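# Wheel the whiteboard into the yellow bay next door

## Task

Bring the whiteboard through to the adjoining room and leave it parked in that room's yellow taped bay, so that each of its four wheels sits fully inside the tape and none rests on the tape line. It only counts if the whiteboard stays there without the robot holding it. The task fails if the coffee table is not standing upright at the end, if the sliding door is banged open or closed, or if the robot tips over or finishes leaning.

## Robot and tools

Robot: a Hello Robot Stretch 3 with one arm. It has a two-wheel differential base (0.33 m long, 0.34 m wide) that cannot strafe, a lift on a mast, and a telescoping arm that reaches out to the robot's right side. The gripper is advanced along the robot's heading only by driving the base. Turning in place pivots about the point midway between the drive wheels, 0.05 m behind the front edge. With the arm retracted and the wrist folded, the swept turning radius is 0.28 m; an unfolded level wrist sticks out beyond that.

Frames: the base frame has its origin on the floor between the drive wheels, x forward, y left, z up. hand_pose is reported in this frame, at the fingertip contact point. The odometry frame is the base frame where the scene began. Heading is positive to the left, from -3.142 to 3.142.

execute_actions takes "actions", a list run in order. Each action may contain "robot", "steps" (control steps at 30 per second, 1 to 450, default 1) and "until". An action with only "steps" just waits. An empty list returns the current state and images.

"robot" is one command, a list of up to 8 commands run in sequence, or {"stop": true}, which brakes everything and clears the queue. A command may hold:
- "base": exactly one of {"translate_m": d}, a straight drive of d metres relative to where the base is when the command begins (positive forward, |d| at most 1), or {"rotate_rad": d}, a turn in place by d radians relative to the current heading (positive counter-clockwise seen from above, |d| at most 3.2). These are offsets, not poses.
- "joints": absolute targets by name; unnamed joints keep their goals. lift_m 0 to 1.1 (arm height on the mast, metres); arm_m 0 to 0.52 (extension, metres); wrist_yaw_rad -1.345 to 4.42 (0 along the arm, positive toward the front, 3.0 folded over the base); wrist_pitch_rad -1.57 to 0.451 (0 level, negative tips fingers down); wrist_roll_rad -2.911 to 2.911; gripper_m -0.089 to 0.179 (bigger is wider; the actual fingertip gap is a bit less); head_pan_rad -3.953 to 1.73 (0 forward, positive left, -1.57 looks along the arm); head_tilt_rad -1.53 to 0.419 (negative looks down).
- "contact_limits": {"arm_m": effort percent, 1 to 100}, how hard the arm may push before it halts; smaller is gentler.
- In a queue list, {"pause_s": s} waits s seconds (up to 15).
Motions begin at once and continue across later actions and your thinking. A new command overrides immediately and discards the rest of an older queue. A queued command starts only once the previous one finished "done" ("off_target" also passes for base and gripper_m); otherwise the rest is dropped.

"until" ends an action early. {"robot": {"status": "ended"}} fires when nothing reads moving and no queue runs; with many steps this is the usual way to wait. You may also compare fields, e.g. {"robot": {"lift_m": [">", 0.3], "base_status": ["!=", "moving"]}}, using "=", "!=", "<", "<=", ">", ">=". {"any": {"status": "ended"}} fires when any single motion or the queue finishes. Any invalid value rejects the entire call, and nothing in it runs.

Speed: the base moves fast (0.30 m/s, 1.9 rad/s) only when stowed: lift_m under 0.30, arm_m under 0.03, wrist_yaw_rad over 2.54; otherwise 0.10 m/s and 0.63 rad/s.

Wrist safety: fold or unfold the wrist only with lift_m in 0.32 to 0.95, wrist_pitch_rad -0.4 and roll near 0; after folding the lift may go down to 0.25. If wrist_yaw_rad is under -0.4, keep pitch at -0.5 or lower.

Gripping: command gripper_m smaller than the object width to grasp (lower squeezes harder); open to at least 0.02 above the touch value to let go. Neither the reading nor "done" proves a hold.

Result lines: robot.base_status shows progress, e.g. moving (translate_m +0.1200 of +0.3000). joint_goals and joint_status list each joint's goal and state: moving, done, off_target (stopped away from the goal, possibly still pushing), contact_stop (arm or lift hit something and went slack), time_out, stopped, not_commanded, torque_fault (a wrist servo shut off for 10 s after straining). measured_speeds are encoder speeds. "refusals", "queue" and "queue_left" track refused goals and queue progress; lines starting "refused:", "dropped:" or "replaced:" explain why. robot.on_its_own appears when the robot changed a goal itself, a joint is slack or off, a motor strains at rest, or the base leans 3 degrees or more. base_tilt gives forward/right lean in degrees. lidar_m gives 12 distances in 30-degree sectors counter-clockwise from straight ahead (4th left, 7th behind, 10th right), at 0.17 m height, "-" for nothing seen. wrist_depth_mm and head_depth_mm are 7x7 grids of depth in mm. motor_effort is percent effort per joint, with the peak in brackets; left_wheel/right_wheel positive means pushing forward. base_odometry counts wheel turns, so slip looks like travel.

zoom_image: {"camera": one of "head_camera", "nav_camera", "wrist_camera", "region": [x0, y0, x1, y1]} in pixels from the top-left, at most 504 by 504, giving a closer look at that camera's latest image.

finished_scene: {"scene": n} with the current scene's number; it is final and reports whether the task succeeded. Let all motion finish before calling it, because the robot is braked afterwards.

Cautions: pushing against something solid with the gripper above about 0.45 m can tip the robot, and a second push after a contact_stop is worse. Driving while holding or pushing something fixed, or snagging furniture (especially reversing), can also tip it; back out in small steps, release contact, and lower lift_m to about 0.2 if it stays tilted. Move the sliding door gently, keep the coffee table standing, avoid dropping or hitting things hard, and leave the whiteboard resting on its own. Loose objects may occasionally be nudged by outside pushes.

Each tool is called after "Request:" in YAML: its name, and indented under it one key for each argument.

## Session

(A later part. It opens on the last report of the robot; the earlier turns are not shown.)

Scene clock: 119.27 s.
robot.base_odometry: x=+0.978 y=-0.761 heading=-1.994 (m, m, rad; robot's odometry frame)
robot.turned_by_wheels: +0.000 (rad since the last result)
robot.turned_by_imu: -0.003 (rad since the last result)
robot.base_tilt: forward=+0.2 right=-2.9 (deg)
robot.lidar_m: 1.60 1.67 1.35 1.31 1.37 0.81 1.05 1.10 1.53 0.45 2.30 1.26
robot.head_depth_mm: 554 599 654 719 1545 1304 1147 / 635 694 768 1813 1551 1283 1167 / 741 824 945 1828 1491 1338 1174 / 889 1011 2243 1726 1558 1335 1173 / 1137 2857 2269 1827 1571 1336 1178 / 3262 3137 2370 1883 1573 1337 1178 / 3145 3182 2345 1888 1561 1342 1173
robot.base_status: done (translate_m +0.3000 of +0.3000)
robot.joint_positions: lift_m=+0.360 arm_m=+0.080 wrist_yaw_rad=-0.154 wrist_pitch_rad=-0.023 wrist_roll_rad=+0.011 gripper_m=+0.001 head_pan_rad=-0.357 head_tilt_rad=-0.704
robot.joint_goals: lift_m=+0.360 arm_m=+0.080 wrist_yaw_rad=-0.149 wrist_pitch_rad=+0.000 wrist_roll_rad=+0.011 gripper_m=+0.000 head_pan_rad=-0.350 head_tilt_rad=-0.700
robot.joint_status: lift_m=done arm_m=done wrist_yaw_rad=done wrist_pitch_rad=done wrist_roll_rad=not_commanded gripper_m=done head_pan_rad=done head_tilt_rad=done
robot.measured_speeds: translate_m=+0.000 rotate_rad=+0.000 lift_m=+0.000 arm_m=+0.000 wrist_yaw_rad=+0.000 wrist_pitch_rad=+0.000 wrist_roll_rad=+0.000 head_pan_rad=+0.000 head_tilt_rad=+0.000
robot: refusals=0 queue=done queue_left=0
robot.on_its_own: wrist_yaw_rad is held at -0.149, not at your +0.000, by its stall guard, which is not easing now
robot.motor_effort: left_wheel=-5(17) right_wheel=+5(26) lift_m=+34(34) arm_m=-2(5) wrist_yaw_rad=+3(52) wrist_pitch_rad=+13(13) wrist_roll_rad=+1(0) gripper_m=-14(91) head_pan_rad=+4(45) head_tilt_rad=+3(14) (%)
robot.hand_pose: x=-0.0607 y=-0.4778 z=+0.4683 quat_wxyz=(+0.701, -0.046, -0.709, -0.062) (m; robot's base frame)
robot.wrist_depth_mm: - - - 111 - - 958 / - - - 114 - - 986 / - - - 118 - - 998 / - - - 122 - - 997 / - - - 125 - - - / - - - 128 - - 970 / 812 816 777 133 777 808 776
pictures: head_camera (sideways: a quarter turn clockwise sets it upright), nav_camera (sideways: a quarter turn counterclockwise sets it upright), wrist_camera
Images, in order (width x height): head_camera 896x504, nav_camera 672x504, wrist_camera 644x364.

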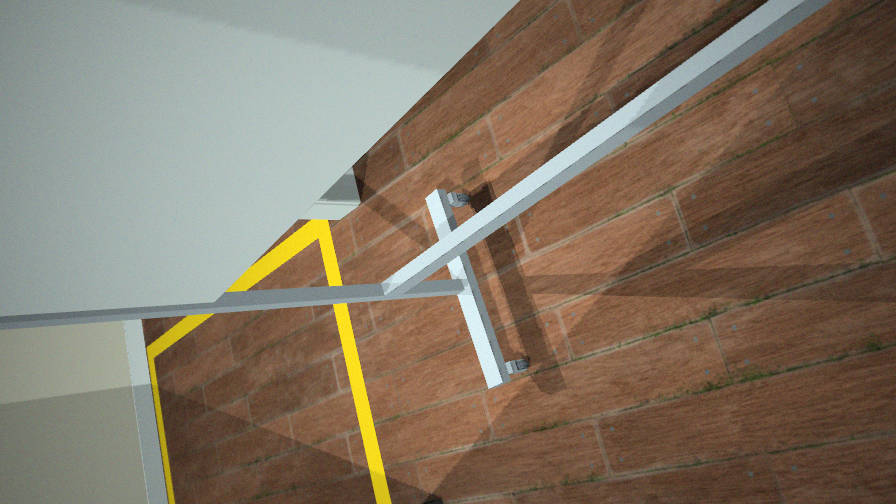

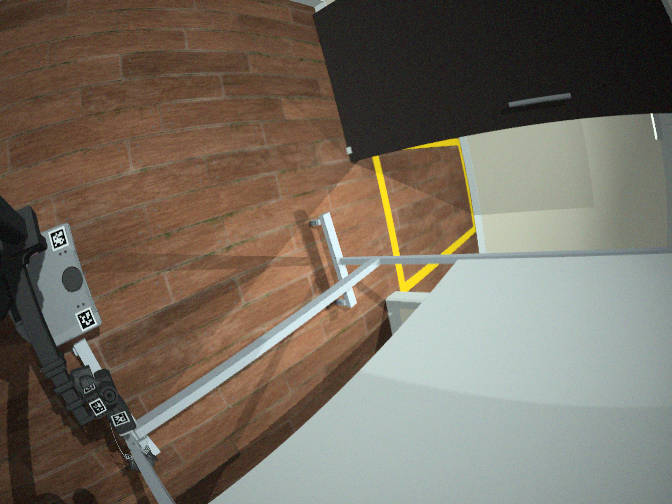

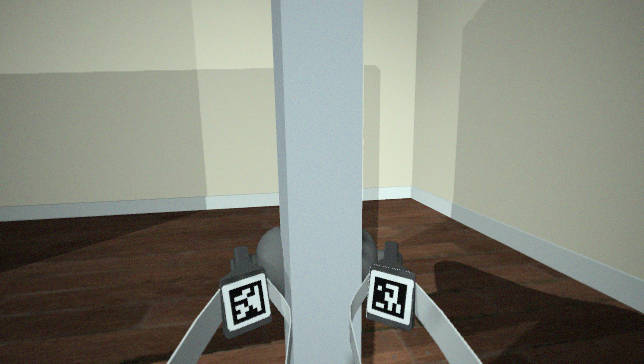

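Request:
execute_actions:
  actions:
    - {"robot":[{"joints":{"gripper_m":0.15}},{"joints":{"arm_m":0.0,"wrist_pitch_rad":-0.4}},{"base":{"translate_m":-0.3},"joints":{"gripper_m":0.03}},{"joints":{"wrist_yaw_rad":3.0},"base":{"translate_m":-0.2}},{"joints":{"lift_m":0.27}},{"base":{"rotate_rad":-1.57}},{"base":{"translate_m":0.49}},{"base":{"rotate_rad":1.65},"joints":{"head_pan_rad":-0.5,"head_tilt_rad":-0.9}}],"steps":450,"until":{"robot":{"status":"ended"}}}
    - {"steps":450,"until":{"robot":{"status":"ended"}}}
    - {"robot":[{"base":{"translate_m":0.3}},{"joints":{"lift_m":0.32}},{"base":{"translate_m":0.4}}],"steps":450,"until":{"robot":{"status":"ended"}}}

Scene clock: 149.37 s.
robot.base_odometry: x=+0.501 y=-0.764 heading=-1.913 (m, m, rad; robot's odometry frame)
robot.turned_by_wheels: +0.080 (rad since the last result)
robot.turned_by_imu: +0.036 (rad since the last result)
robot.base_tilt: forward=+0.1 right=-2.9 (deg)
robot.lidar_m: 3.55 1.51 1.78 1.75 1.61 1.22 1.25 1.33 1.91 2.00 1.95 1.56
robot.head_depth_mm: 1853 2077 1822 1571 1375 1235 1113 / 1732 2021 1839 1567 1377 1240 1132 / 1637 1921 1813 1569 1376 1237 1102 / 1548 1796 1820 1578 1380 1235 1038 / 1468 1708 1799 1586 1389 500 - / 1397 1612 1787 1587 560 - - / 2438 2177 1836 639 - - -
robot.base_status: done (translate_m +0.4000 of +0.4000)
robot.joint_positions: lift_m=+0.320 arm_m=+0.000 wrist_yaw_rad=+2.998 wrist_pitch_rad=-0.415 wrist_roll_rad=+0.011 gripper_m=+0.030 head_pan_rad=-0.527 head_tilt_rad=-0.896
robot.joint_goals: lift_m=+0.320 arm_m=+0.000 wrist_yaw_rad=+3.000 wrist_pitch_rad=-0.400 wrist_roll_rad=+0.011 gripper_m=+0.030 head_pan_rad=-0.500 head_tilt_rad=-0.900
robot.joint_status: lift_m=done arm_m=done wrist_yaw_rad=done wrist_pitch_rad=done wrist_roll_rad=not_commanded gripper_m=done head_pan_rad=done head_tilt_rad=done
robot.measured_speeds: translate_m=+0.000 rotate_rad=+0.000 lift_m=+0.000 arm_m=+0.000 wrist_yaw_rad=+0.000 wrist_pitch_rad=+0.000 wrist_roll_rad=+0.000 head_pan_rad=+0.000 head_tilt_rad=+0.000
robot: refusals=0 queue=done queue_left=0
robot.motor_effort: left_wheel=+5(22) right_wheel=+3(20) lift_m=+33(36) arm_m=-1(2) wrist_yaw_rad=+1(3) wrist_pitch_rad=+9(12) wrist_roll_rad=+0(0) gripper_m=+0(81) head_pan_rad=+14(21) head_tilt_rad=-2(23) (%)
robot.hand_pose: x=+0.0108 y=+0.0772 z=+0.3328 quat_wxyz=(+0.196, +0.704, +0.095, +0.676) (m; robot's base frame)
robot.wrist_depth_mm: - - - - - - - / - - - - - - - / - - - - - - 59 / 850 840 839 850 850 847 60 / 667 656 696 693 670 668 61 / 557 550 - 547 567 516 62 / 469 486 - - 451 89 63
pictures: head_camera (sideways: a quarter turn clockwise sets it upright), nav_camera (sideways: a quarter turn counterclockwise sets it upright), wrist_camera
Images, in order (width x height): head_camera 896x504, nav_camera 672x504, wrist_camera 644x364.

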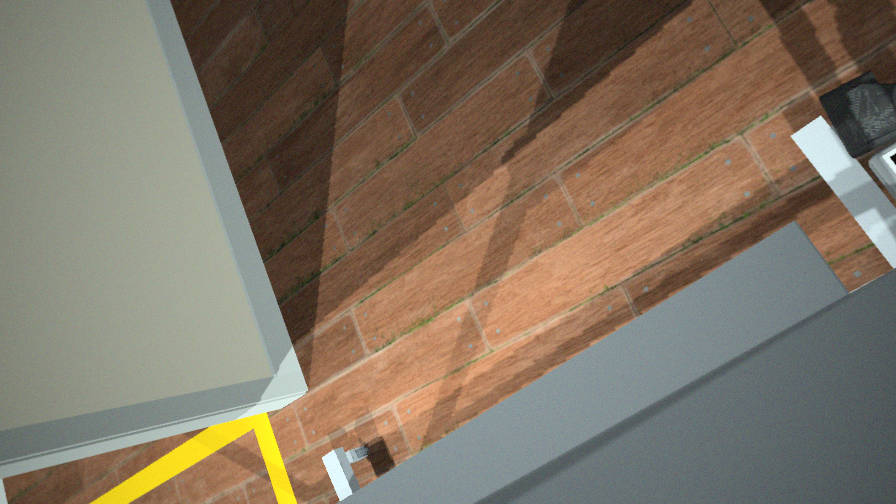

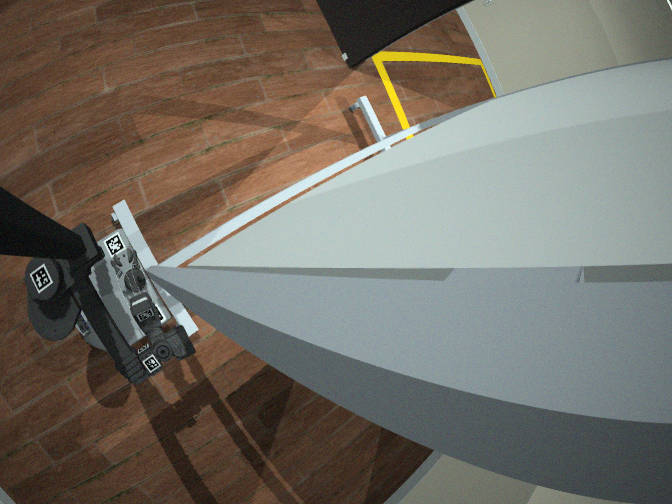

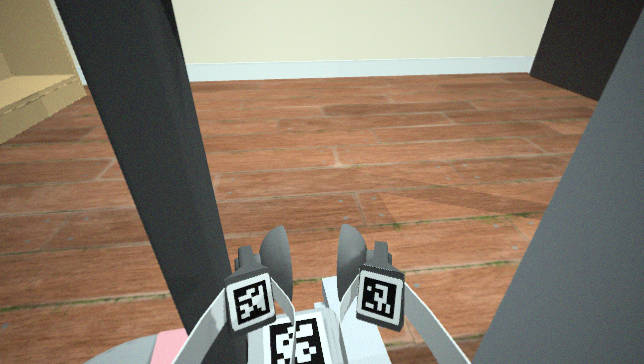

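Request:
execute_actions:
  actions:
    - {"robot":{"base":{"translate_m":0.9},"joints":{"head_pan_rad":-0.7}},"steps":450,"until":{"robot":{"status":"ended"}}}

Scene clock: 159.53 s.
robot.base_odometry: x=+0.199 y=-1.612 heading=-1.913 (m, m, rad; robot's odometry frame)
robot.turned_by_wheels: +0.000 (rad since the last result)
robot.turned_by_imu: -0.001 (rad since the last result)
robot.base_tilt: forward=+0.3 right=-2.9 (deg)
robot.lidar_m: 2.64 0.73 0.76 1.68 1.79 1.97 2.15 2.28 2.12 1.75 0.75 0.68
robot.head_depth_mm: 885 1094 1446 1553 1377 1235 1113 / 793 963 1223 1505 1374 1232 1145 / 721 858 1060 1381 1377 1238 1058 / 650 764 923 1161 1352 1234 1099 / 638 768 984 1481 1380 506 463 / 2535 2149 1811 1571 1377 499 - / 2466 2143 1829 1564 559 486 -
robot.base_status: done (translate_m +0.9000 of +0.9000)
robot.joint_positions: lift_m=+0.320 arm_m=+0.000 wrist_yaw_rad=+2.998 wrist_pitch_rad=-0.415 wrist_roll_rad=+0.011 gripper_m=+0.030 head_pan_rad=-0.726 head_tilt_rad=-0.904
robot.joint_goals: lift_m=+0.320 arm_m=+0.000 wrist_yaw_rad=+3.000 wrist_pitch_rad=-0.400 wrist_roll_rad=+0.011 gripper_m=+0.030 head_pan_rad=-0.700 head_tilt_rad=-0.900
robot.joint_status: lift_m=done arm_m=done wrist_yaw_rad=done wrist_pitch_rad=done wrist_roll_rad=not_commanded gripper_m=done head_pan_rad=done head_tilt_rad=done
robot.measured_speeds: translate_m=+0.000 rotate_rad=+0.000 lift_m=+0.000 arm_m=+0.000 wrist_yaw_rad=+0.000 wrist_pitch_rad=+0.000 wrist_roll_rad=+0.000 head_pan_rad=+0.000 head_tilt_rad=+0.000
robot: refusals=0 queue=done queue_left=0
robot.motor_effort: left_wheel=+5(26) right_wheel=+3(7) lift_m=+33(33) arm_m=-2(2) wrist_yaw_rad=+1(1) wrist_pitch_rad=+9(9) wrist_roll_rad=+0(1) gripper_m=+0(0) head_pan_rad=+14(24) head_tilt_rad=+3(3) (%)
robot.hand_pose: x=+0.0108 y=+0.0772 z=+0.3328 quat_wxyz=(+0.196, +0.704, +0.095, +0.676) (m; robot's base frame)
robot.wrist_depth_mm: - - - - - 721 599 / - - - - - 725 614 / - - - - - 730 57 / 842 853 846 849 848 785 57 / 667 673 706 684 680 661 58 / 549 555 - 560 565 518 59 / 469 483 - - 456 86 60
pictures: head_camera (sideways: a quarter turn clockwise sets it upright), nav_camera (sideways: a quarter turn counterclockwise sets it upright), wrist_camera
Images, in order (width x height): head_camera 896x504, nav_camera 672x504, wrist_camera 644x364.

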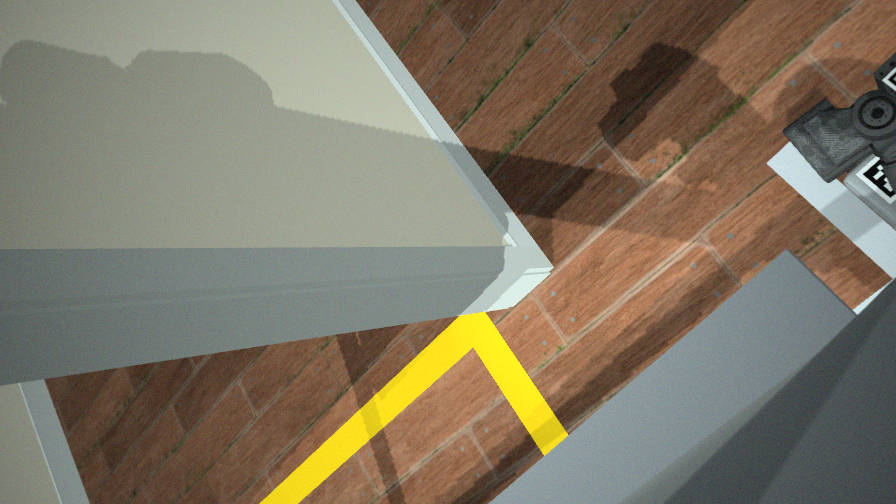

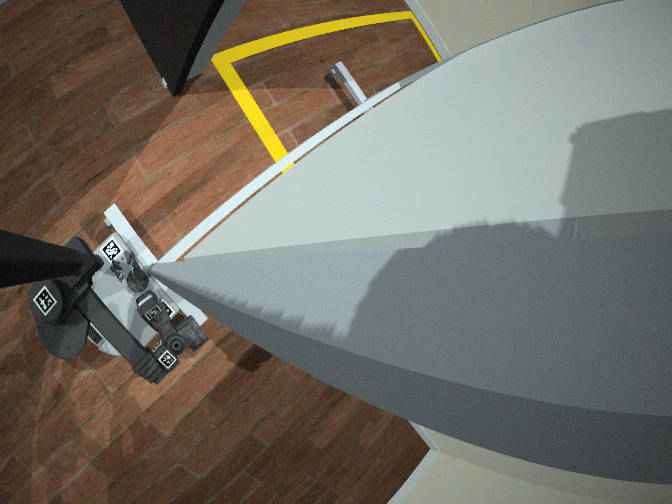

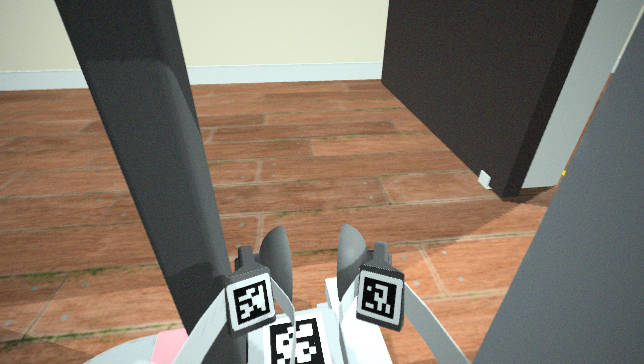

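Request:
execute_actions:
  actions:
    - {"robot":[{"base":{"rotate_rad":-0.07}},{"base":{"translate_m":0.9}},{"base":{"translate_m":-0.25},"joints":{"head_pan_rad":-0.4}}],"steps":450,"until":{"robot":{"status":"ended"}}}
    - {"steps":200,"until":{"robot":{"status":"ended"}}}

Scene clock: 174.63 s.
robot.base_odometry: x=-0.061 y=-2.207 heading=-1.983 (m, m, rad; robot's odometry frame)
robot.turned_by_wheels: -0.070 (rad since the last result)
robot.turned_by_imu: -0.071 (rad since the last result)
robot.base_tilt: forward=-0.1 right=-3.1 (deg)
robot.lidar_m: 0.31 2.03 1.75 0.53 0.54 2.39 2.71 2.89 2.14 0.39 1.53 2.02
robot.head_depth_mm: 2170 2083 1800 1557 1371 1232 1103 / 2230 2110 1789 1560 1382 1233 1127 / 2127 2134 1795 1561 1375 1221 1113 / 2037 2137 1824 1565 1382 1203 1114 / 1945 2102 1827 1555 1384 1122 1116 / 1852 2049 1821 633 601 1216 1095 / 1784 1988 702 419 1385 1240 1090
robot.base_status: done (translate_m -0.2500 of -0.2500)
robot.joint_positions: lift_m=+0.320 arm_m=+0.000 wrist_yaw_rad=+2.998 wrist_pitch_rad=-0.415 wrist_roll_rad=+0.011 gripper_m=+0.030 head_pan_rad=-0.407 head_tilt_rad=-0.902
robot.joint_goals: lift_m=+0.320 arm_m=+0.000 wrist_yaw_rad=+3.000 wrist_pitch_rad=-0.400 wrist_roll_rad=+0.011 gripper_m=+0.030 head_pan_rad=-0.400 head_tilt_rad=-0.900
robot.joint_status: lift_m=done arm_m=done wrist_yaw_rad=done wrist_pitch_rad=done wrist_roll_rad=not_commanded gripper_m=done head_pan_rad=done head_tilt_rad=done
robot.measured_speeds: translate_m=+0.000 rotate_rad=+0.000 lift_m=+0.000 arm_m=+0.000 wrist_yaw_rad=+0.000 wrist_pitch_rad=+0.000 wrist_roll_rad=+0.000 head_pan_rad=+0.000 head_tilt_rad=+0.000
robot: refusals=0 queue=done queue_left=0
robot.motor_effort: left_wheel=+4(43) right_wheel=-2(7) lift_m=+33(33) arm_m=-1(1) wrist_yaw_rad=+1(1) wrist_pitch_rad=+9(9) wrist_roll_rad=+0(1) gripper_m=+0(0) head_pan_rad=+3(28) head_tilt_rad=+2(3) (%)
robot.hand_pose: x=+0.0108 y=+0.0772 z=+0.3328 quat_wxyz=(+0.196, +0.704, +0.095, +0.676) (m; robot's base frame)
robot.wrist_depth_mm: - - 529 - - - - / - - 591 - - - - / - - 629 - - - - / 847 844 717 811 844 855 832 / 677 666 679 698 667 672 673 / 549 553 - 557 563 466 554 / 472 491 - - 457 458 391
pictures: head_camera (sideways: a quarter turn clockwise sets it upright), nav_camera (sideways: a quarter turn counterclockwise sets it upright), wrist_camera
Images, in order (width x height): head_camera 896x504, nav_camera 672x504, wrist_camera 644x364.

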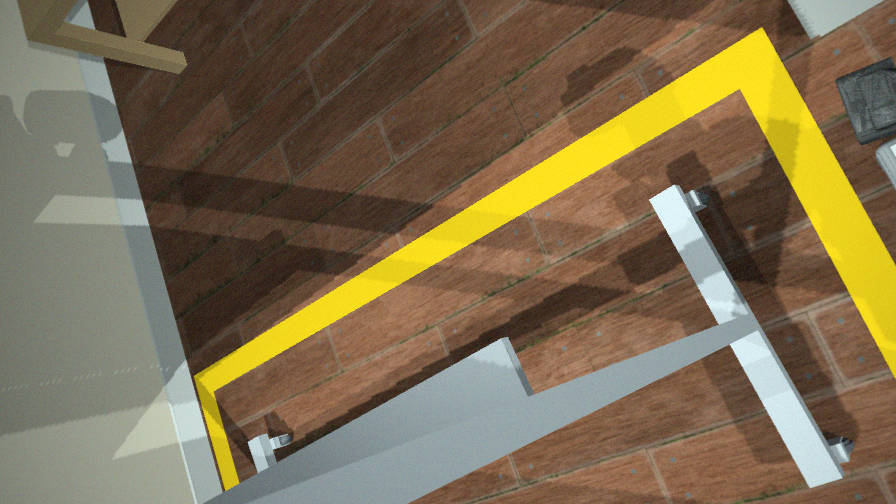

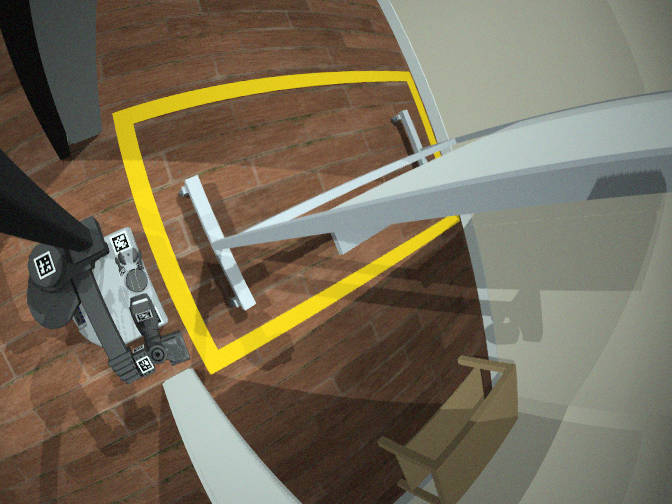

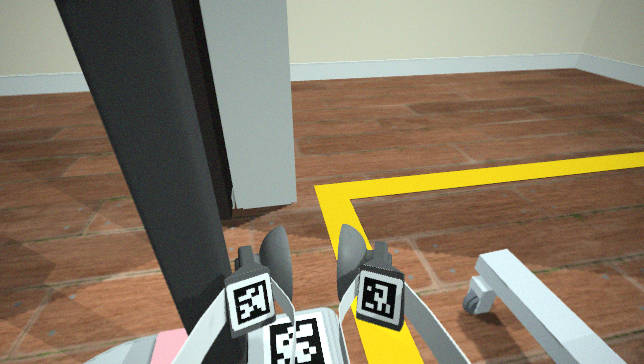

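Request:
finished_scene:
  scene: 2

The scene is finished: the task was done.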